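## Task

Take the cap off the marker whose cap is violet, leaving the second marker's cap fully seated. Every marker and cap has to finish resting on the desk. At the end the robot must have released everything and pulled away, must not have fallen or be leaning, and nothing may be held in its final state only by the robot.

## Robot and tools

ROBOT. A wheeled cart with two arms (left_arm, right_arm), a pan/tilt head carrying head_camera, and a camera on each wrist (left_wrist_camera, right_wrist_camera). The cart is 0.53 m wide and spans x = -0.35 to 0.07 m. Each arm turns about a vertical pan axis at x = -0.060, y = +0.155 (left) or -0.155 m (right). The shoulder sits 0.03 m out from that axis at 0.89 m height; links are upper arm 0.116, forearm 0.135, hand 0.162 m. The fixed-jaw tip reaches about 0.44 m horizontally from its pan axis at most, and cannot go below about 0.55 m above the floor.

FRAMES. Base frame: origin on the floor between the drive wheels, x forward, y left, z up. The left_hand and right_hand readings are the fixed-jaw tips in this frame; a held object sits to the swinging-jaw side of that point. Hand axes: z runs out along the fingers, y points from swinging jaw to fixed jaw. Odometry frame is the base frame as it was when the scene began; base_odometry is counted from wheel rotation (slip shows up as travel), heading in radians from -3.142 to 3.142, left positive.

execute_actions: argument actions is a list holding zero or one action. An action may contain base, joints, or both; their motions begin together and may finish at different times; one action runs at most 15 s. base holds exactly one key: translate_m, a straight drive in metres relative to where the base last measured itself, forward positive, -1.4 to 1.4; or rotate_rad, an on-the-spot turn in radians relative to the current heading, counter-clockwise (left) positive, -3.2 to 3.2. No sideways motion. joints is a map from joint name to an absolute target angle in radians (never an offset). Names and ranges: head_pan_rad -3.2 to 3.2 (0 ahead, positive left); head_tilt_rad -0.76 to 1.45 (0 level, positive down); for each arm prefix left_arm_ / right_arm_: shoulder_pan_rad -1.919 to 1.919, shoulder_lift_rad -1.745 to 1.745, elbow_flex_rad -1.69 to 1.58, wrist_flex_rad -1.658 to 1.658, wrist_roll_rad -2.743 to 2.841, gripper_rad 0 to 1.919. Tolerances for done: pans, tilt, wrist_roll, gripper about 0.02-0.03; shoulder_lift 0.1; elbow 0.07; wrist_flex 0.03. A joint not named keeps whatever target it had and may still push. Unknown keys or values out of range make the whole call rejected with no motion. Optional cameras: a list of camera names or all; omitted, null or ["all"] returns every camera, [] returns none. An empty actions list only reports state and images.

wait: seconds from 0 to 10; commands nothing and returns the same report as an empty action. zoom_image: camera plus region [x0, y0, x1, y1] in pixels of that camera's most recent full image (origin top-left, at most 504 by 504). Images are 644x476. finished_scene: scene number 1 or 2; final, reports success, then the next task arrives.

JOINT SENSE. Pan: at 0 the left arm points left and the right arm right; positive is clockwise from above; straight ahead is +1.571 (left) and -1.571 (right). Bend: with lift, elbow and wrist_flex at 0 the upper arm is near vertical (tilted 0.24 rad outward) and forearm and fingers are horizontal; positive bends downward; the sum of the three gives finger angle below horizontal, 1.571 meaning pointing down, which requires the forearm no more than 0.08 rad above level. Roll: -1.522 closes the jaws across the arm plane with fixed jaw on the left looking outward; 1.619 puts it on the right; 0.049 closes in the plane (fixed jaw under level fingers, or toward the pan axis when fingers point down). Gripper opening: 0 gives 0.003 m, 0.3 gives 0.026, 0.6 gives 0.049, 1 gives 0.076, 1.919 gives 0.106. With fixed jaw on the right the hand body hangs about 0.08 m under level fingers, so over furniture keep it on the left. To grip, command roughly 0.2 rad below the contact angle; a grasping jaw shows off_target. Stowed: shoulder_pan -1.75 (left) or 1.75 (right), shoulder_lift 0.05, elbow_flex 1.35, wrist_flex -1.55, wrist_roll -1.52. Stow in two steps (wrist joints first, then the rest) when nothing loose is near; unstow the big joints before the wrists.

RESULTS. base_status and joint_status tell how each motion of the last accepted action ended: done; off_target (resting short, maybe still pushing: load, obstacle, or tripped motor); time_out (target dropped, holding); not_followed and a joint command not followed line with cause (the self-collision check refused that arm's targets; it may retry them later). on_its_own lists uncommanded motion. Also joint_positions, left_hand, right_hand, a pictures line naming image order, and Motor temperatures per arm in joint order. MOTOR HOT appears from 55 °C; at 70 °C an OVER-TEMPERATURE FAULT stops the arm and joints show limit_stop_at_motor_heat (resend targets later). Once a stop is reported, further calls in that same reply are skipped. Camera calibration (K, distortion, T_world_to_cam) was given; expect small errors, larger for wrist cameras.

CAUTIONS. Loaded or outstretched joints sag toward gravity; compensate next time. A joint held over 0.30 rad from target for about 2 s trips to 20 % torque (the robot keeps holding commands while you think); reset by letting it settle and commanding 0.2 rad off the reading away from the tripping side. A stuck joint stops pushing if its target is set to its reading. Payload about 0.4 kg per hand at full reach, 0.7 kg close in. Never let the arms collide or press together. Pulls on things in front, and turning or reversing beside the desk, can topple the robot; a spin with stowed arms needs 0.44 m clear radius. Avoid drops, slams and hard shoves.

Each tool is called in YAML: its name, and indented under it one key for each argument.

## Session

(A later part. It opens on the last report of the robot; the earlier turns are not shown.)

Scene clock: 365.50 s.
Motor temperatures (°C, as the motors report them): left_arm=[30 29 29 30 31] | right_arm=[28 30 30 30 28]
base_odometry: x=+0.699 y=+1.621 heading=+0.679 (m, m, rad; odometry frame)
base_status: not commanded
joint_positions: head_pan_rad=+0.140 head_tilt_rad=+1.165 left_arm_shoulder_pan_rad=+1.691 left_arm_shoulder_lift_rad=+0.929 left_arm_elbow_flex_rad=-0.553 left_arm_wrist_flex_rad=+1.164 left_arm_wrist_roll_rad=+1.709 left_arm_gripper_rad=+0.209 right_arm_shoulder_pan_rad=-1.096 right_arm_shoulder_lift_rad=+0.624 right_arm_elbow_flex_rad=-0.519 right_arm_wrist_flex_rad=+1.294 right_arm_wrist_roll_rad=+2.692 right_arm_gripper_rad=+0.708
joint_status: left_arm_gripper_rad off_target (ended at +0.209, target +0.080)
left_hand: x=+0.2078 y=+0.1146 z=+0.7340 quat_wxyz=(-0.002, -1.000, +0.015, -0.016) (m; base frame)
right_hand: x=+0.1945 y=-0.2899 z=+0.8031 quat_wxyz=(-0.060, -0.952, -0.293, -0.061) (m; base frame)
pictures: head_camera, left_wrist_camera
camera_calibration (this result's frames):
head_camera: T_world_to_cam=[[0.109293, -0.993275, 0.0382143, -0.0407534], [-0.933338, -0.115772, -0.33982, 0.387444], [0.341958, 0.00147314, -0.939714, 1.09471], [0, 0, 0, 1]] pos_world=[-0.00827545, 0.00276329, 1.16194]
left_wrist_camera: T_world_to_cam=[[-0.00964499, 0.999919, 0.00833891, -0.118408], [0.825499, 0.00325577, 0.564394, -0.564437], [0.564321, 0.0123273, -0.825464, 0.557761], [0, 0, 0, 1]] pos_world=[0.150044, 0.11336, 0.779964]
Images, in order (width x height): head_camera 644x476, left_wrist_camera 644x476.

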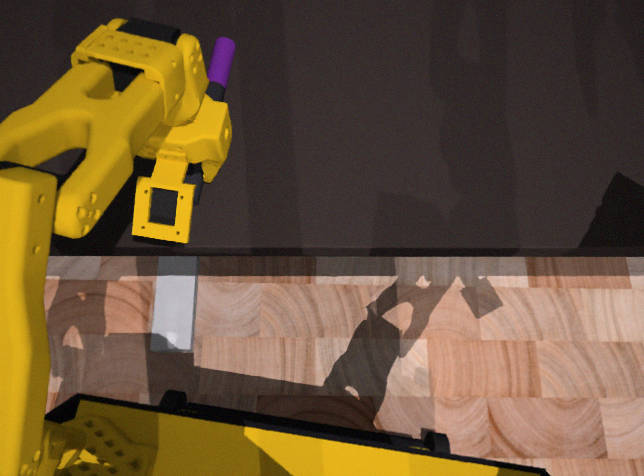

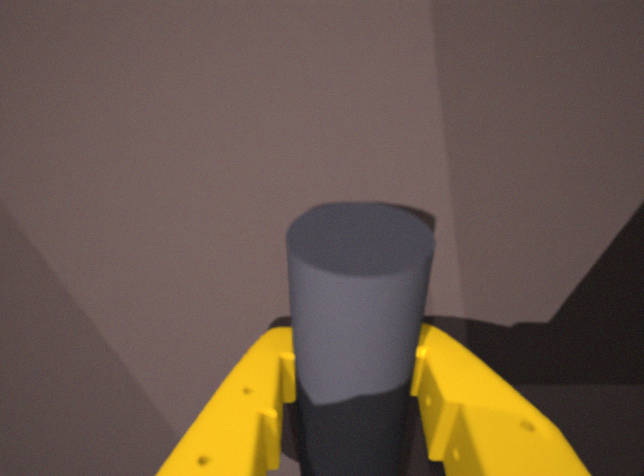

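execute_actions:
  actions:
    - {"joints": {"left_arm_shoulder_lift_rad": 0.76, "left_arm_elbow_flex_rad": -0.686, "left_arm_wrist_flex_rad": 1.413}}
  cameras: ["head_camera", "left_wrist_camera"]

Scene clock: 398.00 s.
Motor temperatures (°C, as the motors report them): left_arm=[30 29 29 30 31] | right_arm=[28 30 30 30 28]
base_odometry: x=+0.699 y=+1.621 heading=+0.679 (m, m, rad; odometry frame)
base_status: not commanded
joint_positions: head_pan_rad=+0.140 head_tilt_rad=+1.165 left_arm_shoulder_pan_rad=+1.691 left_arm_shoulder_lift_rad=+0.823 left_arm_elbow_flex_rad=-0.651 left_arm_wrist_flex_rad=+1.404 left_arm_wrist_roll_rad=+1.709 left_arm_gripper_rad=+0.209 right_arm_shoulder_pan_rad=-1.096 right_arm_shoulder_lift_rad=+0.624 right_arm_elbow_flex_rad=-0.519 right_arm_wrist_flex_rad=+1.294 right_arm_wrist_roll_rad=+2.692 right_arm_gripper_rad=+0.708
joint_status: all done
left_hand: x=+0.2032 y=+0.1152 z=+0.7716 quat_wxyz=(+0.000, -1.000, +0.015, +0.002) (m; base frame)
right_hand: x=+0.1945 y=-0.2899 z=+0.8031 quat_wxyz=(-0.060, -0.952, -0.293, -0.061) (m; base frame)
pictures: head_camera, left_wrist_camera
camera_calibration (this result's frames):
head_camera: T_world_to_cam=[[0.109293, -0.993275, 0.0382142, -0.0407533], [-0.933337, -0.115772, -0.339821, 0.387446], [0.34196, 0.0014734, -0.939713, 1.09471], [0, 0, 0, 1]] pos_world=[-0.00827547, 0.00276329, 1.16194]
left_wrist_camera: T_world_to_cam=[[-0.0092731, 0.999874, 0.0128924, -0.122903], [0.844759, 0.000934329, 0.535147, -0.562995], [0.535067, 0.0158534, -0.844661, 0.61179], [0, 0, 0, 1]] pos_world=[0.147106, 0.113714, 0.819625]
Images, in order (width x height): head_camera 644x476, left_wrist_camera 644x476.

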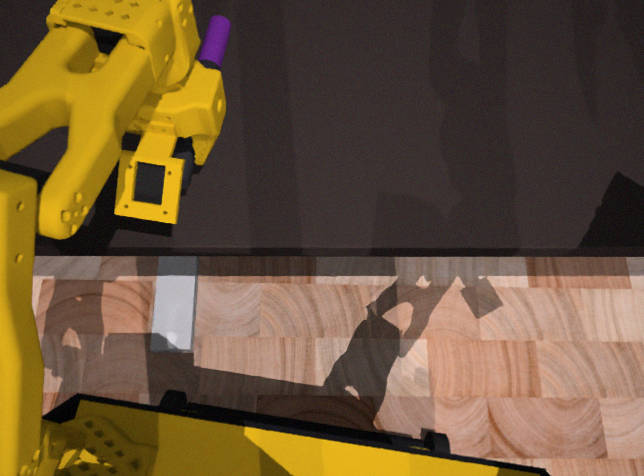

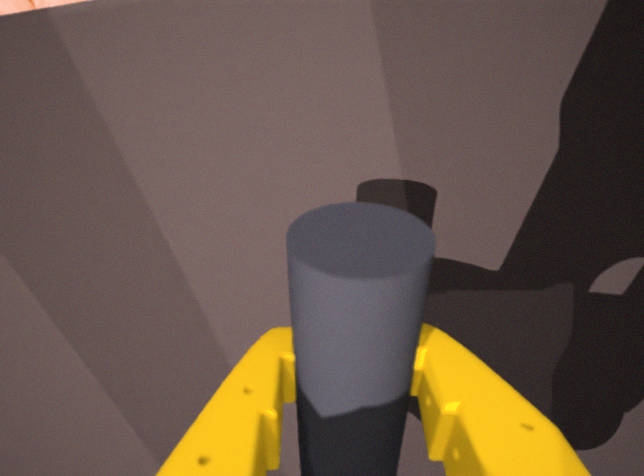

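execute_actions:
  actions:
    - {"joints": {"head_pan_rad": 0.0, "head_tilt_rad": 1.05, "left_arm_shoulder_pan_rad": 1.90, "left_arm_shoulder_lift_rad": 0.91, "left_arm_elbow_flex_rad": -0.74, "left_arm_wrist_flex_rad": 0.987, "left_arm_wrist_roll_rad": 0.28}}
  cameras: ["all"]

Scene clock: 406.37 s.
Motor temperatures (°C, as the motors report them): left_arm=[30 29 29 30 31] | right_arm=[28 30 30 30 28]
base_odometry: x=+0.699 y=+1.621 heading=+0.679 (m, m, rad; odometry frame)
base_status: not commanded
joint_positions: head_pan_rad=+0.010 head_tilt_rad=+1.065 left_arm_shoulder_pan_rad=+1.892 left_arm_shoulder_lift_rad=+0.938 left_arm_elbow_flex_rad=-0.705 left_arm_wrist_flex_rad=+1.000 left_arm_wrist_roll_rad=+0.290 left_arm_gripper_rad=+0.209 right_arm_shoulder_pan_rad=-1.096 right_arm_shoulder_lift_rad=+0.624 right_arm_elbow_flex_rad=-0.519 right_arm_wrist_flex_rad=+1.294 right_arm_wrist_roll_rad=+2.692 right_arm_gripper_rad=+0.708
joint_status: all done
left_hand: x=+0.2394 y=+0.0531 z=+0.7580 quat_wxyz=(+0.081, -0.669, +0.724, -0.147) (m; base frame)
right_hand: x=+0.1945 y=-0.2899 z=+0.8031 quat_wxyz=(-0.060, -0.952, -0.293, -0.061) (m; base frame)
pictures: head_camera, left_wrist_camera, right_wrist_camera
camera_calibration (this result's frames):
head_camera: T_world_to_cam=[[-0.0240663, -0.999098, 0.0349866, -0.0433062], [-0.901816, 0.00659262, -0.432071, 0.495107], [0.43145, -0.0419499, -0.901161, 1.05454], [0, 0, 0, 1]] pos_world=[-0.00953026, -0.00229328, 1.16575]
left_wrist_camera: T_world_to_cam=[[0.943669, -0.0213125, 0.330203, -0.474697], [-0.221819, -0.78123, 0.583503, -0.326045], [0.245529, -0.623879, -0.741951, 0.607297], [0, 0, 0, 1]] pos_world=[0.226525, 0.114046, 0.797579]
right_wrist_camera: T_world_to_cam=[[-0.529542, 0.837121, -0.137161, 0.452652], [0.608656, 0.48758, 0.625942, -0.461192], [0.590866, 0.247978, -0.767713, 0.639111], [0, 0, 0, 1]] pos_world=[0.142776, -0.312542, 0.84142]
Images, in order (width x height): head_camera 644x476, left_wrist_camera 644x476, right_wrist_camera 644x476.

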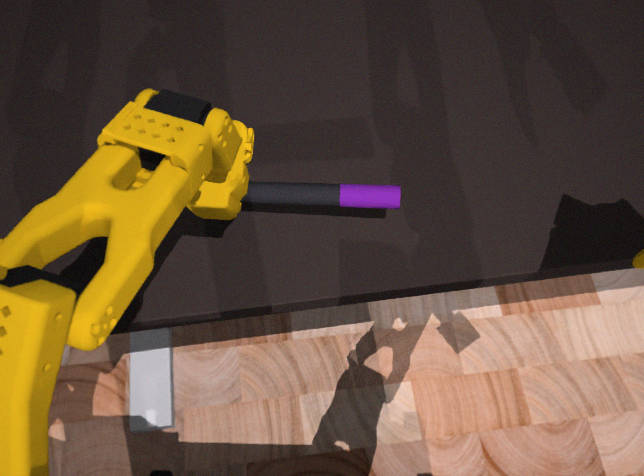

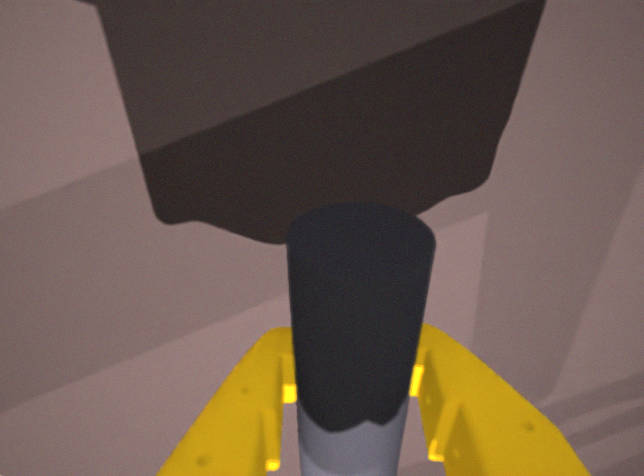

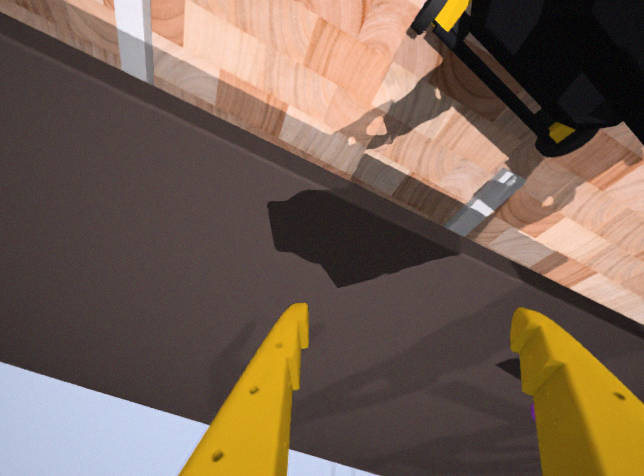

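zoom_image:
  camera: "head_camera"
  region: [230, 150, 430, 240]

Region (230, 150, 430, 240) of head_camera's 644x476 image, scaled by 2.520; it fills the top 227 rows of this view, and the rest is white.

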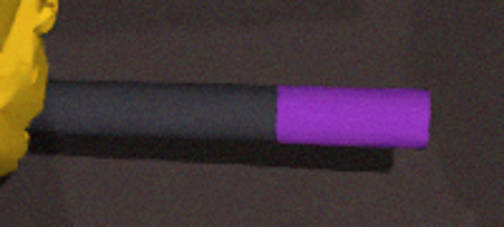

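execute_actions:
  actions:
    - {"joints": {"right_arm_shoulder_pan_rad": -1.885, "right_arm_shoulder_lift_rad": 0.445, "right_arm_elbow_flex_rad": -0.335, "right_arm_wrist_flex_rad": 1.135, "right_arm_wrist_roll_rad": 2.838, "right_arm_gripper_rad": 0.7}}
  cameras: ["all"]

Scene clock: 435.37 s.
Motor temperatures (°C, as the motors report them): left_arm=[30 29 29 30 31] | right_arm=[28 30 30 30 28]
base_odometry: x=+0.699 y=+1.621 heading=+0.679 (m, m, rad; odometry frame)
base_status: not commanded
joint_positions: head_pan_rad=+0.010 head_tilt_rad=+1.065 left_arm_shoulder_pan_rad=+1.892 left_arm_shoulder_lift_rad=+0.938 left_arm_elbow_flex_rad=-0.705 left_arm_wrist_flex_rad=+1.000 left_arm_wrist_roll_rad=+0.290 left_arm_gripper_rad=+0.209 right_arm_shoulder_pan_rad=-1.879 right_arm_shoulder_lift_rad=+0.503 right_arm_elbow_flex_rad=-0.333 right_arm_wrist_flex_rad=+1.144 right_arm_wrist_roll_rad=+2.825 right_arm_gripper_rad=+0.708
joint_status: all done
joint sent to its limit — the command would take right_arm_wrist_roll_rad past its upper limit, so that joint was sent only as far as its limit.
left_hand: x=+0.2394 y=+0.0531 z=+0.7580 quat_wxyz=(+0.081, -0.669, +0.724, -0.147) (m; base frame)
right_hand: x=+0.2183 y=-0.0694 z=+0.8082 quat_wxyz=(-0.056, -0.721, -0.681, -0.116) (m; base frame)
pictures: head_camera, left_wrist_camera, right_wrist_camera
camera_calibration (this result's frames):
head_camera: T_world_to_cam=[[-0.0240702, -0.999098, 0.0349866, -0.0433064], [-0.901815, 0.00659611, -0.432072, 0.495108], [0.431451, -0.0419515, -0.90116, 1.05454], [0, 0, 0, 1]] pos_world=[-0.00953028, -0.00229342, 1.16575]
left_wrist_camera: T_world_to_cam=[[0.943669, -0.0213125, 0.330203, -0.474697], [-0.221819, -0.78123, 0.583503, -0.326045], [0.245529, -0.623879, -0.741951, 0.607297], [0, 0, 0, 1]] pos_world=[0.226525, 0.114046, 0.797579]
right_wrist_camera: T_world_to_cam=[[-0.969842, 0.0937596, -0.224979, 0.396902], [-0.0700919, 0.776771, 0.625871, -0.418109], [0.233438, 0.622765, -0.746773, 0.661408], [0, 0, 0, 1]] pos_world=[0.201229, -0.124341, 0.844898]
Images, in order (width x height): head_camera 644x476, left_wrist_camera 644x476, right_wrist_camera 644x476.

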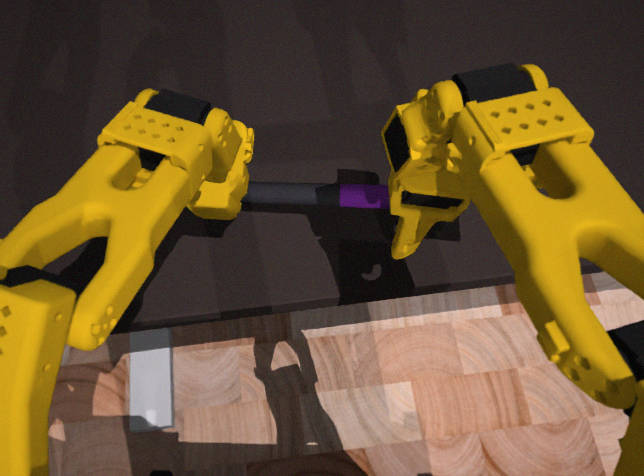

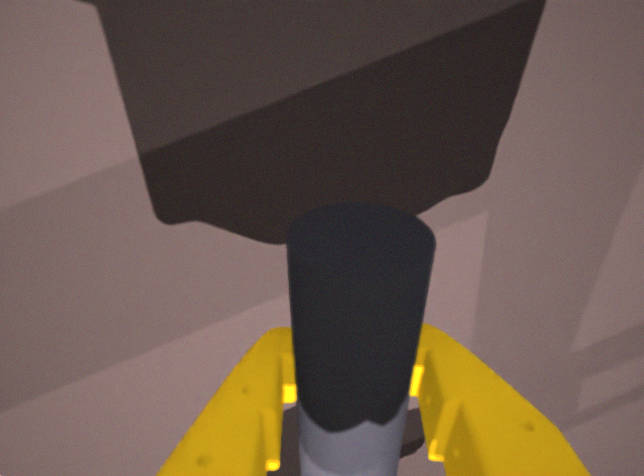

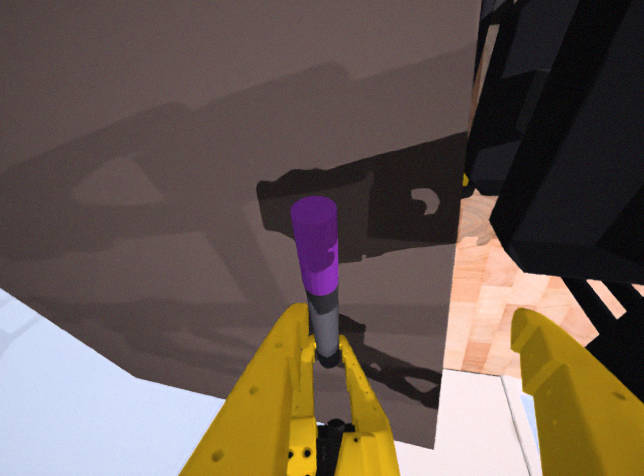

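zoom_image:
  camera: "right_wrist_camera"
  region: [260, 180, 400, 380]

Region (260, 180, 400, 380) of right_wrist_camera's 644x476 image, scaled by 2.520; it fills the left 353 columns of this view, and the rest is white.

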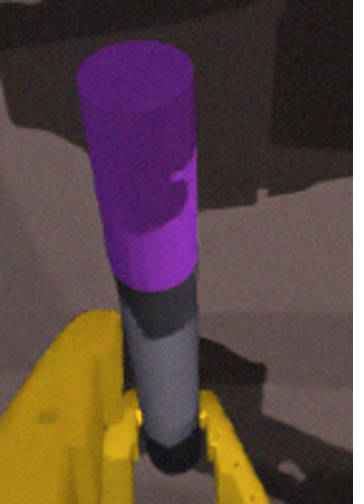

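execute_actions:
  actions:
    - {"joints": {"left_arm_shoulder_pan_rad": 1.915, "right_arm_shoulder_pan_rad": -1.91, "right_arm_shoulder_lift_rad": 0.583, "right_arm_elbow_flex_rad": -0.383, "right_arm_wrist_flex_rad": 0.99}}
  cameras: ["head_camera", "right_wrist_camera"]

Scene clock: 469.20 s.
Motor temperatures (°C, as the motors report them): left_arm=[30 29 29 30 31] | right_arm=[28 31 30 30 28]
base_odometry: x=+0.699 y=+1.621 heading=+0.679 (m, m, rad; odometry frame)
base_status: not commanded
joint_positions: head_pan_rad=+0.010 head_tilt_rad=+1.065 left_arm_shoulder_pan_rad=+1.907 left_arm_shoulder_lift_rad=+0.938 left_arm_elbow_flex_rad=-0.705 left_arm_wrist_flex_rad=+1.000 left_arm_wrist_roll_rad=+0.290 left_arm_gripper_rad=+0.209 right_arm_shoulder_pan_rad=-1.903 right_arm_shoulder_lift_rad=+0.601 right_arm_elbow_flex_rad=-0.350 right_arm_wrist_flex_rad=+1.000 right_arm_wrist_roll_rad=+2.825 right_arm_gripper_rad=+0.708
joint_status: all done
left_hand: x=+0.2378 y=+0.0485 z=+0.7580 quat_wxyz=(+0.080, -0.663, +0.729, -0.148) (m; base frame)
right_hand: x=+0.2309 y=-0.0575 z=+0.7926 quat_wxyz=(-0.068, -0.709, -0.686, -0.145) (m; base frame)
pictures: head_camera, right_wrist_camera
camera_calibration (this result's frames):
head_camera: T_world_to_cam=[[-0.0240717, -0.999098, 0.0349863, -0.0433061], [-0.901812, 0.00659725, -0.432079, 0.495117], [0.431458, -0.041952, -0.901157, 1.05454], [0, 0, 0, 1]] pos_world=[-0.00953041, -0.00229347, 1.16575]
right_wrist_camera: T_world_to_cam=[[-0.95681, 0.0751224, -0.280839, 0.444684], [-0.126633, 0.761872, 0.635229, -0.41192], [0.261683, 0.643357, -0.719454, 0.612401], [0, 0, 0, 1]] pos_world=[0.213061, -0.113568, 0.827142]
Images, in order (width x height): head_camera 644x476, right_wrist_camera 644x476.

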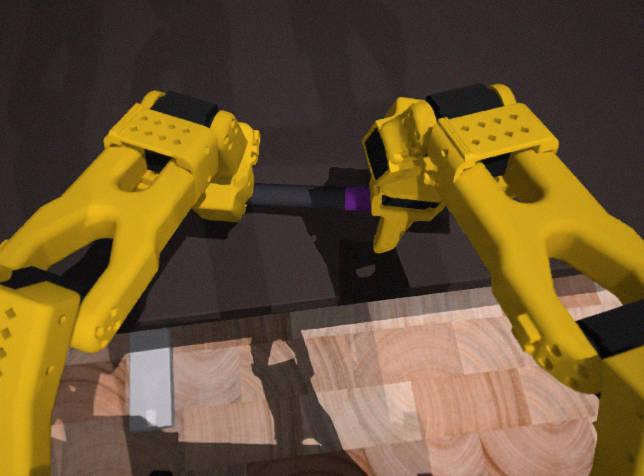

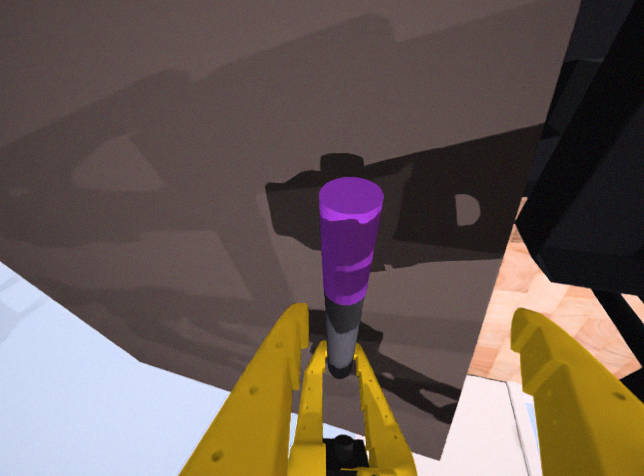

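zoom_image:
  camera: "right_wrist_camera"
  region: [270, 160, 430, 380]

Region (270, 160, 430, 380) of right_wrist_camera's 644x476 image, scaled by 2.291; it fills the left 367 columns of this view, and the rest is white.

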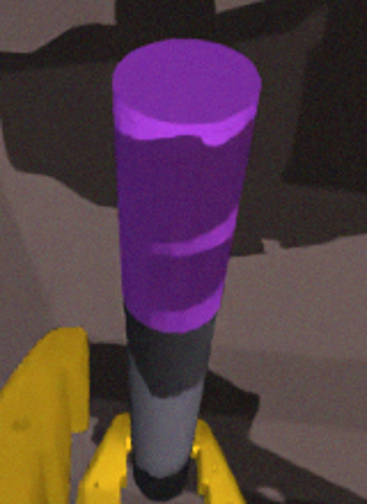

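execute_actions:
  actions:
    - {"joints": {"right_arm_shoulder_lift_rad": 0.706, "right_arm_elbow_flex_rad": -0.452, "right_arm_wrist_flex_rad": 0.937}}
  cameras: ["head_camera", "right_wrist_camera"]

Scene clock: 489.07 s.
Motor temperatures (°C, as the motors report them): left_arm=[30 29 30 30 31] | right_arm=[28 31 30 30 28]
base_odometry: x=+0.699 y=+1.621 heading=+0.679 (m, m, rad; odometry frame)
base_status: not commanded
joint_positions: head_pan_rad=+0.010 head_tilt_rad=+1.065 left_arm_shoulder_pan_rad=+1.907 left_arm_shoulder_lift_rad=+0.938 left_arm_elbow_flex_rad=-0.705 left_arm_wrist_flex_rad=+1.000 left_arm_wrist_roll_rad=+0.290 left_arm_gripper_rad=+0.209 right_arm_shoulder_pan_rad=-1.903 right_arm_shoulder_lift_rad=+0.727 right_arm_elbow_flex_rad=-0.419 right_arm_wrist_flex_rad=+0.947 right_arm_wrist_roll_rad=+2.825 right_arm_gripper_rad=+0.708
joint_status: all done
left_hand: x=+0.2378 y=+0.0485 z=+0.7580 quat_wxyz=(+0.080, -0.663, +0.729, -0.148) (m; base frame)
right_hand: x=+0.2370 y=-0.0554 z=+0.7734 quat_wxyz=(-0.067, -0.710, -0.687, -0.143) (m; base frame)
pictures: head_camera, right_wrist_camera
camera_calibration (this result's frames):
head_camera: T_world_to_cam=[[-0.0240718, -0.999098, 0.0349863, -0.0433061], [-0.901812, 0.0065973, -0.432079, 0.495117], [0.431458, -0.041952, -0.901157, 1.05454], [0, 0, 0, 1]] pos_world=[-0.00953041, -0.00229347, 1.16575]
right_wrist_camera: T_world_to_cam=[[-0.958023, 0.0747037, -0.276787, 0.442109], [-0.123871, 0.762825, 0.634629, -0.400697], [0.258549, 0.642275, -0.721551, 0.59794], [0, 0, 0, 1]] pos_world=[0.219319, -0.111407, 0.808108]
Images, in order (width x height): head_camera 644x476, right_wrist_camera 644x476.

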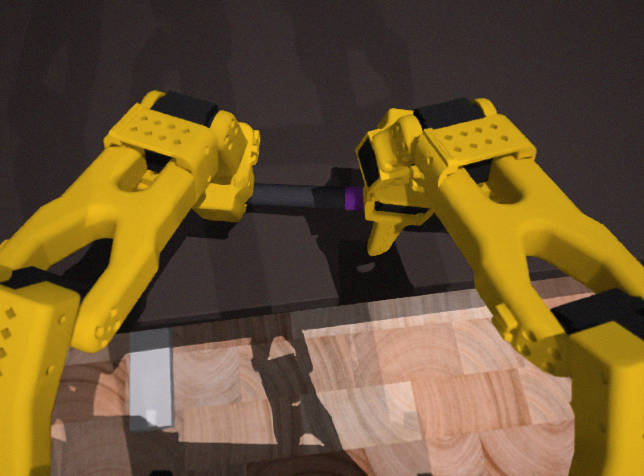

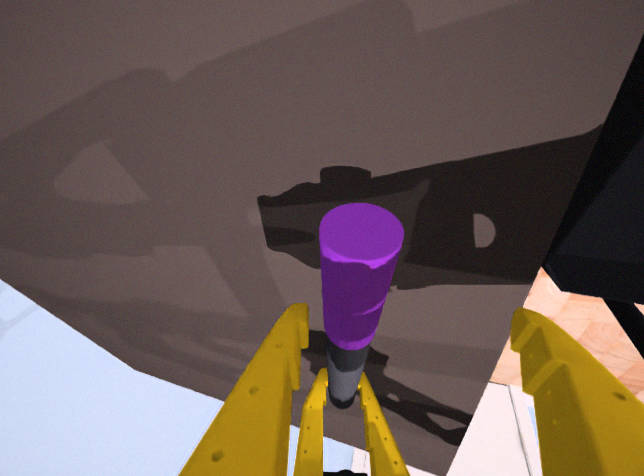

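execute_actions:
  actions: []

Scene clock: 500.47 s.
Motor temperatures (°C, as the motors report them): left_arm=[30 29 30 30 31] | right_arm=[28 31 30 30 28]
base_odometry: x=+0.699 y=+1.621 heading=+0.679 (m, m, rad; odometry frame)
base_status: not commanded
joint_positions: head_pan_rad=+0.010 head_tilt_rad=+1.065 left_arm_shoulder_pan_rad=+1.907 left_arm_shoulder_lift_rad=+0.938 left_arm_elbow_flex_rad=-0.705 left_arm_wrist_flex_rad=+1.000 left_arm_wrist_roll_rad=+0.290 left_arm_gripper_rad=+0.209 right_arm_shoulder_pan_rad=-1.903 right_arm_shoulder_lift_rad=+0.727 right_arm_elbow_flex_rad=-0.419 right_arm_wrist_flex_rad=+0.947 right_arm_wrist_roll_rad=+2.825 right_arm_gripper_rad=+0.708
joint_status: all done
left_hand: x=+0.2378 y=+0.0485 z=+0.7580 quat_wxyz=(+0.080, -0.663, +0.729, -0.148) (m; base frame)
right_hand: x=+0.2370 y=-0.0554 z=+0.7734 quat_wxyz=(-0.067, -0.710, -0.687, -0.143) (m; base frame)
pictures: head_camera, left_wrist_camera, right_wrist_camera
camera_calibration (this result's frames):
head_camera: T_world_to_cam=[[-0.0240717, -0.999098, 0.0349863, -0.0433061], [-0.901812, 0.00659722, -0.432079, 0.495117], [0.431458, -0.041952, -0.901157, 1.05454], [0, 0, 0, 1]] pos_world=[-0.00953041, -0.00229347, 1.16575]
left_wrist_camera: T_world_to_cam=[[0.943231, -0.0357851, 0.330203, -0.47248], [-0.233777, -0.777736, 0.583503, -0.327305], [0.23593, -0.627572, -0.741951, 0.607294], [0, 0, 0, 1]] pos_world=[0.225863, 0.109656, 0.797579]
right_wrist_camera: T_world_to_cam=[[-0.958023, 0.0747037, -0.276787, 0.442109], [-0.123871, 0.762825, 0.634629, -0.400697], [0.258549, 0.642275, -0.721551, 0.59794], [0, 0, 0, 1]] pos_world=[0.219319, -0.111407, 0.808108]
Images, in order (width x height): head_camera 644x476, left_wrist_camera 644x476, right_wrist_camera 644x476.

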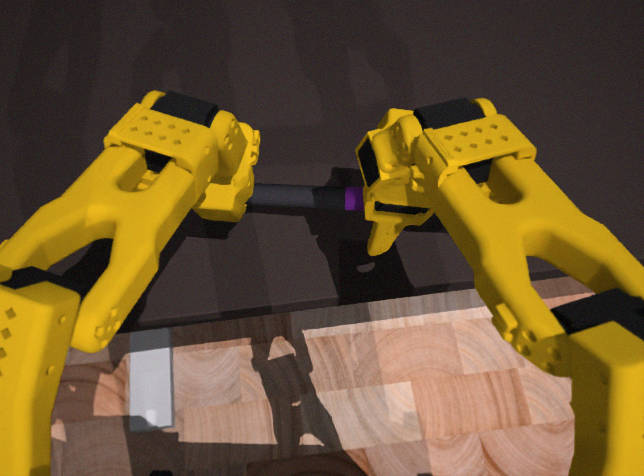

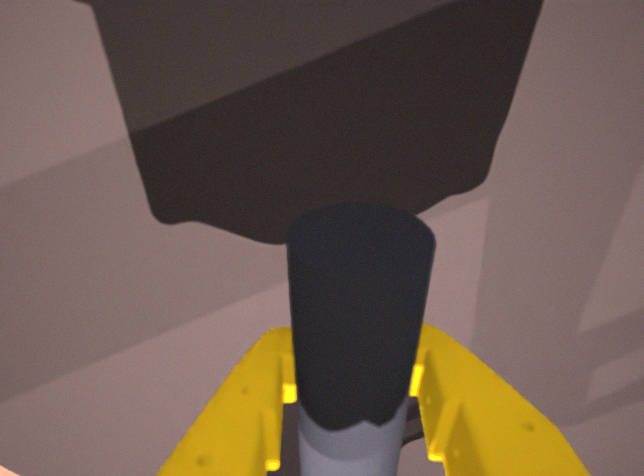

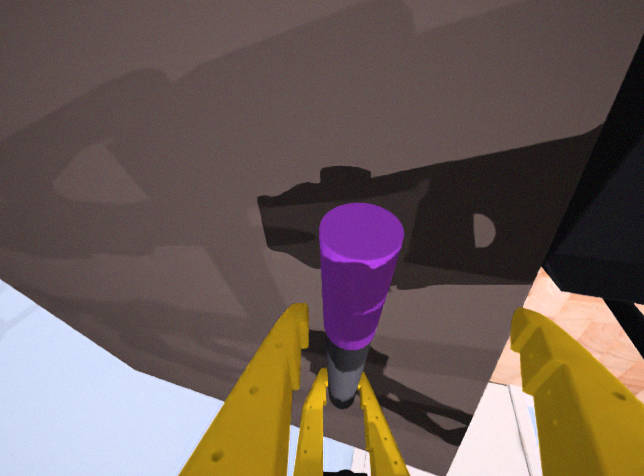

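execute_actions:
  actions:
    - {"joints": {"right_arm_shoulder_lift_rad": 0.79, "right_arm_elbow_flex_rad": -0.50, "right_arm_wrist_flex_rad": 0.90}}

Scene clock: 502.00 s.
Motor temperatures (°C, as the motors report them): left_arm=[30 29 30 30 31] | right_arm=[28 31 30 30 28]
base_odometry: x=+0.699 y=+1.621 heading=+0.679 (m, m, rad; odometry frame)
base_status: not commanded
joint_positions: head_pan_rad=+0.010 head_tilt_rad=+1.065 left_arm_shoulder_pan_rad=+1.907 left_arm_shoulder_lift_rad=+0.938 left_arm_elbow_flex_rad=-0.705 left_arm_wrist_flex_rad=+1.000 left_arm_wrist_roll_rad=+0.290 left_arm_gripper_rad=+0.209 right_arm_shoulder_pan_rad=-1.903 right_arm_shoulder_lift_rad=+0.811 right_arm_elbow_flex_rad=-0.468 right_arm_wrist_flex_rad=+0.909 right_arm_wrist_roll_rad=+2.825 right_arm_gripper_rad=+0.708
joint_status: all done
left_hand: x=+0.2378 y=+0.0485 z=+0.7580 quat_wxyz=(+0.080, -0.663, +0.729, -0.148) (m; base frame)
right_hand: x=+0.2411 y=-0.0540 z=+0.7607 quat_wxyz=(-0.067, -0.709, -0.687, -0.144) (m; base frame)
pictures: head_camera, left_wrist_camera, right_wrist_camera
camera_calibration (this result's frames):
head_camera: T_world_to_cam=[[-0.0240717, -0.999098, 0.0349863, -0.0433061], [-0.901812, 0.00659719, -0.432079, 0.495117], [0.431459, -0.0419519, -0.901157, 1.05454], [0, 0, 0, 1]] pos_world=[-0.00953041, -0.00229347, 1.16575]
left_wrist_camera: T_world_to_cam=[[0.943231, -0.0357851, 0.330203, -0.47248], [-0.233777, -0.777736, 0.583503, -0.327305], [0.23593, -0.627572, -0.741951, 0.607294], [0, 0, 0, 1]] pos_world=[0.225863, 0.109656, 0.797579]
right_wrist_camera: T_world_to_cam=[[-0.957217, 0.0749821, -0.279489, 0.444258], [-0.125712, 0.76219, 0.63503, -0.393104], [0.260639, 0.642997, -0.720154, 0.585304], [0, 0, 0, 1]] pos_world=[0.22328, -0.11004, 0.795308]
Images, in order (width x height): head_camera 644x476, left_wrist_camera 644x476, right_wrist_camera 644x476.

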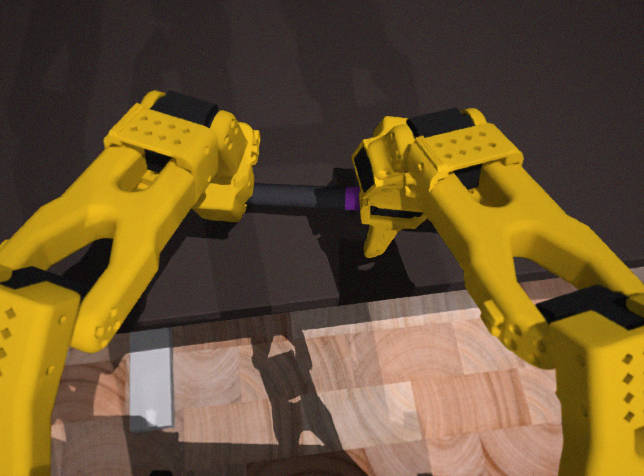

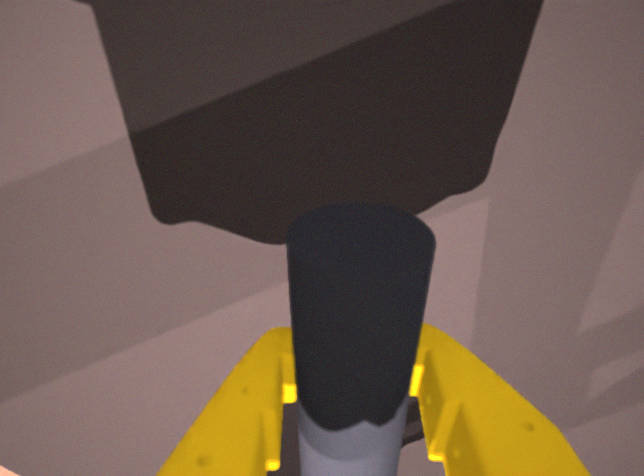

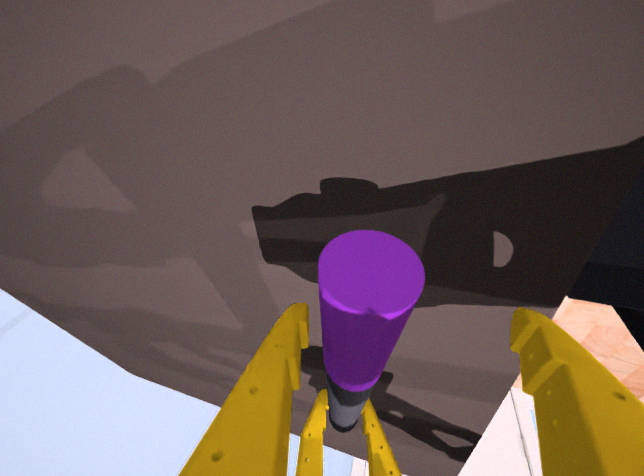

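execute_actions:
  actions:
    - {"joints": {"right_arm_shoulder_lift_rad": 0.825, "right_arm_elbow_flex_rad": -0.52, "right_arm_wrist_flex_rad": 0.885, "right_arm_gripper_rad": 0.45}}
  cameras: ["head_camera", "right_wrist_camera"]

Scene clock: 511.93 s.
Motor temperatures (°C, as the motors report them): left_arm=[30 29 30 30 31] | right_arm=[28 31 30 30 28]
base_odometry: x=+0.699 y=+1.621 heading=+0.679 (m, m, rad; odometry frame)
base_status: not commanded
joint_positions: head_pan_rad=+0.010 head_tilt_rad=+1.065 left_arm_shoulder_pan_rad=+1.907 left_arm_shoulder_lift_rad=+0.938 left_arm_elbow_flex_rad=-0.705 left_arm_wrist_flex_rad=+1.000 left_arm_wrist_roll_rad=+0.290 left_arm_gripper_rad=+0.209 right_arm_shoulder_pan_rad=-1.903 right_arm_shoulder_lift_rad=+0.846 right_arm_elbow_flex_rad=-0.488 right_arm_wrist_flex_rad=+0.895 right_arm_wrist_roll_rad=+2.825 right_arm_gripper_rad=+0.459
joint_status: all done
left_hand: x=+0.2378 y=+0.0485 z=+0.7580 quat_wxyz=(+0.080, -0.663, +0.729, -0.148) (m; base frame)
right_hand: x=+0.2421 y=-0.0537 z=+0.7551 quat_wxyz=(-0.067, -0.710, -0.687, -0.143) (m; base frame)
pictures: head_camera, right_wrist_camera
camera_calibration (this result's frames):
head_camera: T_world_to_cam=[[-0.0240716, -0.999098, 0.0349863, -0.0433061], [-0.901812, 0.00659717, -0.432079, 0.495117], [0.431458, -0.0419519, -0.901157, 1.05454], [0, 0, 0, 1]] pos_world=[-0.00953041, -0.00229347, 1.16575]
right_wrist_camera: T_world_to_cam=[[-0.957621, 0.0748426, -0.278138, 0.442708], [-0.124791, 0.762507, 0.63483, -0.389711], [0.259595, 0.642636, -0.720853, 0.581497], [0, 0, 0, 1]] pos_world=[0.224361, -0.109667, 0.789708]
Images, in order (width x height): head_camera 644x476, right_wrist_camera 644x476.

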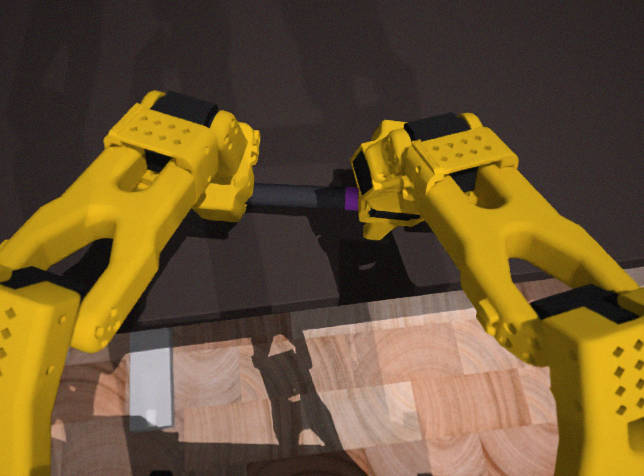

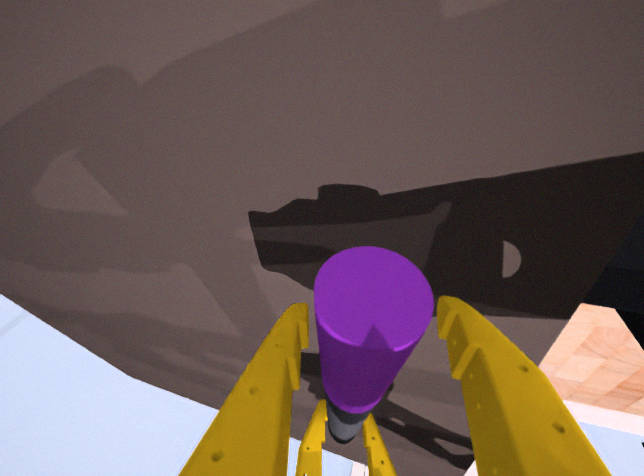

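execute_actions:
  actions:
    - {"joints": {"right_arm_gripper_rad": 0.04, "left_arm_gripper_rad": 0.02}}

Scene clock: 514.03 s.
Motor temperatures (°C, as the motors report them): left_arm=[30 29 30 30 31] | right_arm=[28 31 30 30 28]
base_odometry: x=+0.699 y=+1.621 heading=+0.679 (m, m, rad; odometry frame)
base_status: not commanded
joint_positions: head_pan_rad=+0.010 head_tilt_rad=+1.065 left_arm_shoulder_pan_rad=+1.907 left_arm_shoulder_lift_rad=+0.938 left_arm_elbow_flex_rad=-0.711 left_arm_wrist_flex_rad=+0.994 left_arm_wrist_roll_rad=+0.290 left_arm_gripper_rad=+0.205 right_arm_shoulder_pan_rad=-1.905 right_arm_shoulder_lift_rad=+0.853 right_arm_elbow_flex_rad=-0.488 right_arm_wrist_flex_rad=+0.895 right_arm_wrist_roll_rad=+2.827 right_arm_gripper_rad=+0.165
joint_status: left_arm_gripper_rad off_target (ended at +0.205, target +0.020); right_arm_gripper_rad off_target (ended at +0.165, target +0.040)
left_hand: x=+0.2397 y=+0.0478 z=+0.7594 quat_wxyz=(+0.083, -0.663, +0.728, -0.153) (m; base frame)
right_hand: x=+0.2412 y=-0.0535 z=+0.7533 quat_wxyz=(-0.066, -0.709, -0.688, -0.141) (m; base frame)
pictures: head_camera, left_wrist_camera, right_wrist_camera
camera_calibration (this result's frames):
head_camera: T_world_to_cam=[[-0.0241078, -0.999097, 0.0349863, -0.0433078], [-0.901811, 0.00662977, -0.432079, 0.495117], [0.431457, -0.0419675, -0.901157, 1.05454], [0, 0, 0, 1]] pos_world=[-0.00953049, -0.00229482, 1.16575]
left_wrist_camera: T_world_to_cam=[[0.939342, -0.0344257, 0.34125, -0.482304], [-0.240539, -0.775372, 0.5839, -0.326983], [0.244494, -0.630565, -0.736621, 0.601489], [0, 0, 0, 1]] pos_world=[0.227336, 0.109141, 0.798581]
right_wrist_camera: T_world_to_cam=[[-0.959394, 0.0712976, -0.272908, 0.437576], [-0.123495, 0.763693, 0.633657, -0.388224], [0.253596, 0.64163, -0.723878, 0.584022], [0, 0, 0, 1]] pos_world=[0.223758, -0.10944, 0.78818]
Images, in order (width x height): head_camera 644x476, left_wrist_camera 644x476, right_wrist_camera 644x476.

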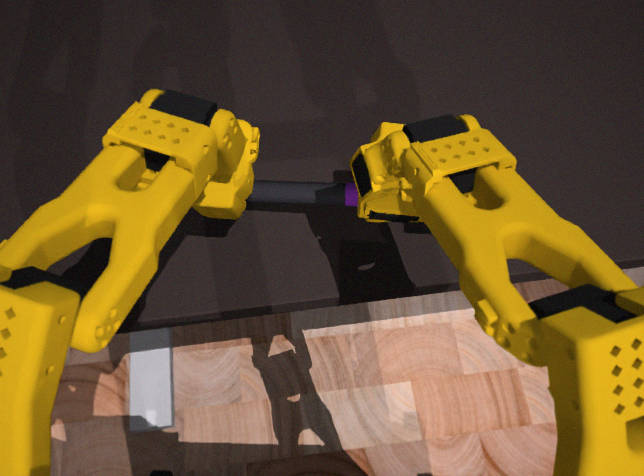

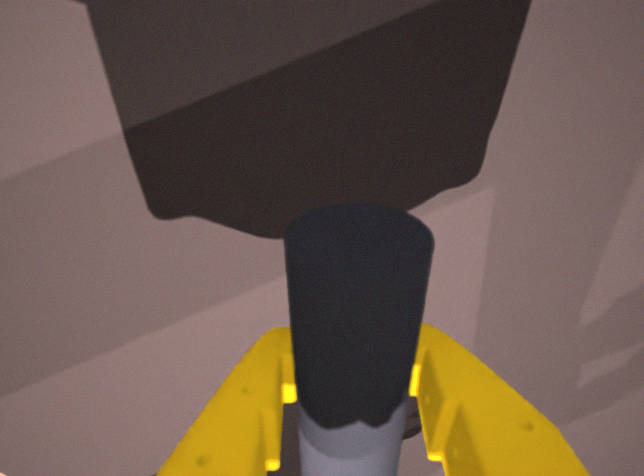

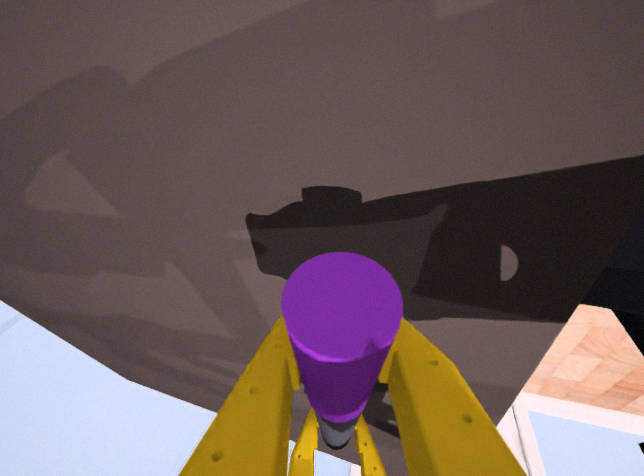

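execute_actions:
  actions:
    - {"joints": {"left_arm_shoulder_pan_rad": 1.87, "left_arm_wrist_roll_rad": 0.25, "right_arm_shoulder_pan_rad": -1.87}}

Scene clock: 539.40 s.
Motor temperatures (°C, as the motors report them): left_arm=[30 29 30 30 32] | right_arm=[28 31 30 30 28]
base_odometry: x=+0.699 y=+1.621 heading=+0.679 (m, m, rad; odometry frame)
base_status: not commanded
joint_positions: head_pan_rad=+0.010 head_tilt_rad=+1.065 left_arm_shoulder_pan_rad=+1.895 left_arm_shoulder_lift_rad=+0.938 left_arm_elbow_flex_rad=-0.714 left_arm_wrist_flex_rad=+0.992 left_arm_wrist_roll_rad=+0.264 left_arm_gripper_rad=+0.205 right_arm_shoulder_pan_rad=-1.903 right_arm_shoulder_lift_rad=+0.853 right_arm_elbow_flex_rad=-0.488 right_arm_wrist_flex_rad=+0.895 right_arm_wrist_roll_rad=+2.827 right_arm_gripper_rad=+0.165
joint_status: left_arm_shoulder_pan_rad off_target (ended at +1.895, target +1.870); right_arm_shoulder_pan_rad off_target (ended at -1.903, target -1.870); the others done
left_hand: x=+0.2417 y=+0.0515 z=+0.7600 quat_wxyz=(+0.087, -0.657, +0.733, -0.154) (m; base frame)
right_hand: x=+0.2413 y=-0.0539 z=+0.7533 quat_wxyz=(-0.066, -0.709, -0.688, -0.141) (m; base frame)
pictures: head_camera, left_wrist_camera, right_wrist_camera
camera_calibration (this result's frames):
head_camera: T_world_to_cam=[[-0.0241075, -0.999097, 0.0349863, -0.0433078], [-0.901811, 0.00662951, -0.432079, 0.495117], [0.431457, -0.0419674, -0.901157, 1.05454], [0, 0, 0, 1]] pos_world=[-0.00953049, -0.00229481, 1.16575]
left_wrist_camera: T_world_to_cam=[[0.936332, -0.0482902, 0.347779, -0.487835], [-0.254226, -0.776431, 0.576649, -0.315149], [0.24218, -0.628349, -0.739274, 0.606196], [0, 0, 0, 1]] pos_world=[0.229848, 0.112654, 0.799534]
right_wrist_camera: T_world_to_cam=[[-0.959284, 0.0727692, -0.272908, 0.437811], [-0.122324, 0.763882, 0.633657, -0.388125], [0.25458, 0.641241, -0.723878, 0.58402], [0, 0, 0, 1]] pos_world=[0.223828, -0.109875, 0.78818]
Images, in order (width x height): head_camera 644x476, left_wrist_camera 644x476, right_wrist_camera 644x476.

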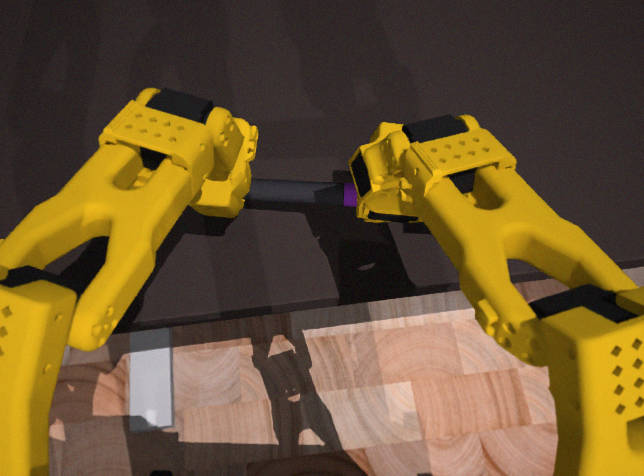

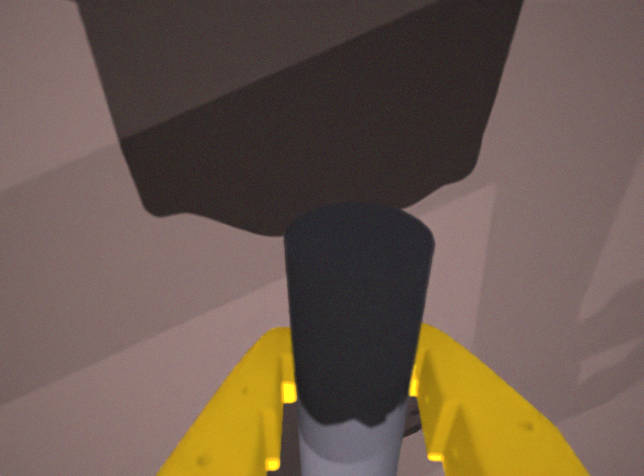

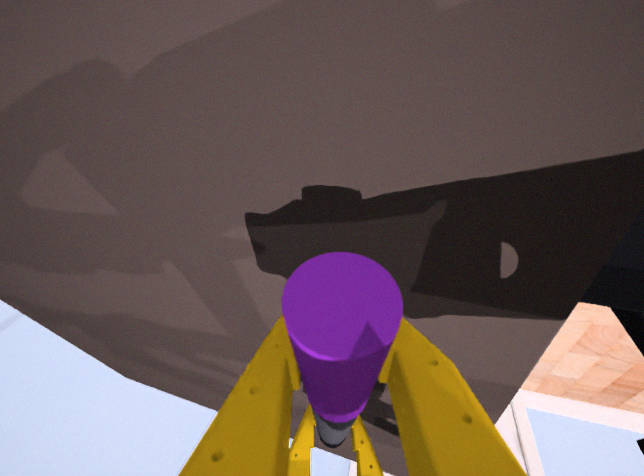

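execute_actions:
  actions:
    - {"joints": {"left_arm_shoulder_pan_rad": 1.82, "left_arm_wrist_roll_rad": 0.23, "right_arm_shoulder_pan_rad": -1.83, "right_arm_gripper_rad": 0.0, "left_arm_gripper_rad": 0.01}}

Scene clock: 542.30 s.
Motor temperatures (°C, as the motors report them): left_arm=[30 29 30 30 32] | right_arm=[28 31 30 30 28]
base_odometry: x=+0.699 y=+1.621 heading=+0.679 (m, m, rad; odometry frame)
base_status: not commanded
joint_positions: head_pan_rad=+0.010 head_tilt_rad=+1.065 left_arm_shoulder_pan_rad=+1.827 left_arm_shoulder_lift_rad=+0.938 left_arm_elbow_flex_rad=-0.716 left_arm_wrist_flex_rad=+0.991 left_arm_wrist_roll_rad=+0.240 left_arm_gripper_rad=+0.205 right_arm_shoulder_pan_rad=-1.836 right_arm_shoulder_lift_rad=+0.853 right_arm_elbow_flex_rad=-0.490 right_arm_wrist_flex_rad=+0.894 right_arm_wrist_roll_rad=+2.827 right_arm_gripper_rad=+0.163
joint_status: left_arm_gripper_rad off_target (ended at +0.205, target +0.010); right_arm_gripper_rad off_target (ended at +0.163, target +0.000); the others done
left_hand: x=+0.2485 y=+0.0721 z=+0.7603 quat_wxyz=(+0.095, -0.673, +0.718, -0.151) (m; base frame)
right_hand: x=+0.2479 y=-0.0743 z=+0.7537 quat_wxyz=(-0.071, -0.732, -0.663, -0.140) (m; base frame)
pictures: head_camera, left_wrist_camera, right_wrist_camera
camera_calibration (this result's frames):
head_camera: T_world_to_cam=[[-0.0241084, -0.999097, 0.0349859, -0.0433074], [-0.901806, 0.00663007, -0.43209, 0.495129], [0.431468, -0.0419675, -0.901152, 1.05453], [0, 0, 0, 1]] pos_world=[-0.00953067, -0.00229483, 1.16575]
left_wrist_camera: T_world_to_cam=[[0.935723, -0.00920269, 0.352615, -0.499661], [-0.222435, -0.791237, 0.569619, -0.299071], [0.27376, -0.61144, -0.742426, 0.611105], [0, 0, 0, 1]] pos_world=[0.233725, 0.13242, 0.800245]
right_wrist_camera: T_world_to_cam=[[-0.95138, 0.137522, -0.275616, 0.450661], [-0.072403, 0.769883, 0.634064, -0.384192], [0.29939, 0.623191, -0.722494, 0.582193], [0, 0, 0, 1]] pos_world=[0.226631, -0.12901, 0.788443]
Images, in order (width x height): head_camera 644x476, left_wrist_camera 644x476, right_wrist_camera 644x476.

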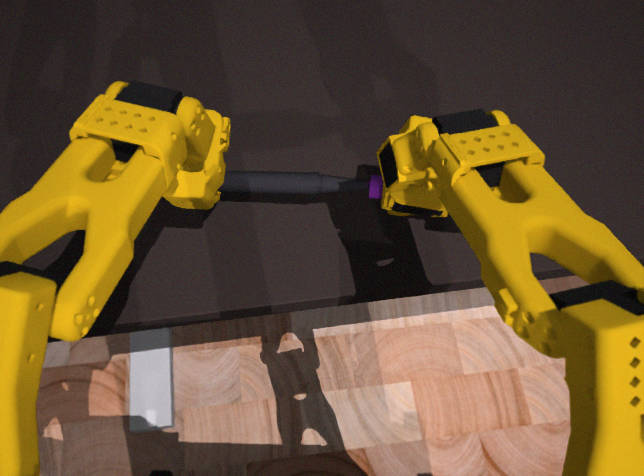

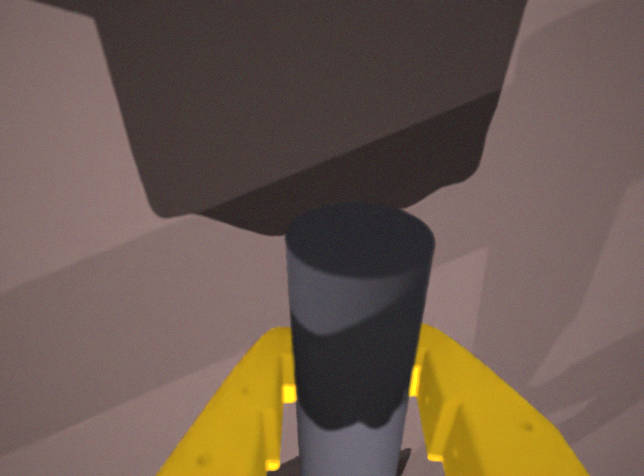

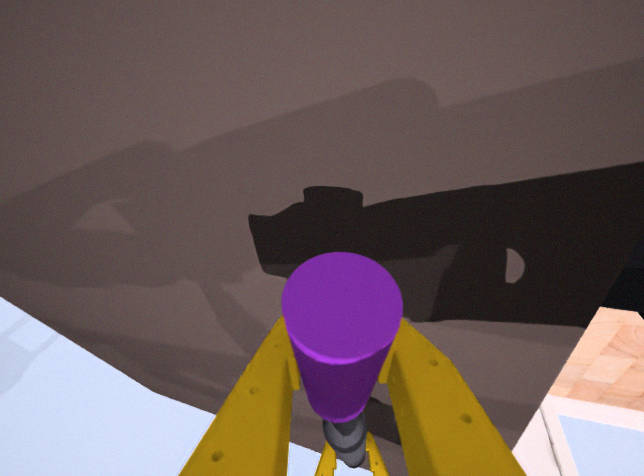

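The cap has released and slid outward. I'll zoom in to see if the nib is clear of it.

zoom_image:
  camera: "head_camera"
  region: [200, 130, 460, 250]

Region (200, 130, 460, 250) of head_camera's 644x476 image, scaled by 1.938; it fills the top 233 rows of this view, and the rest is white.

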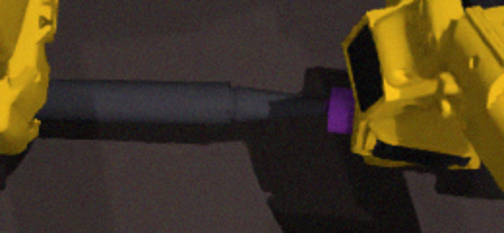

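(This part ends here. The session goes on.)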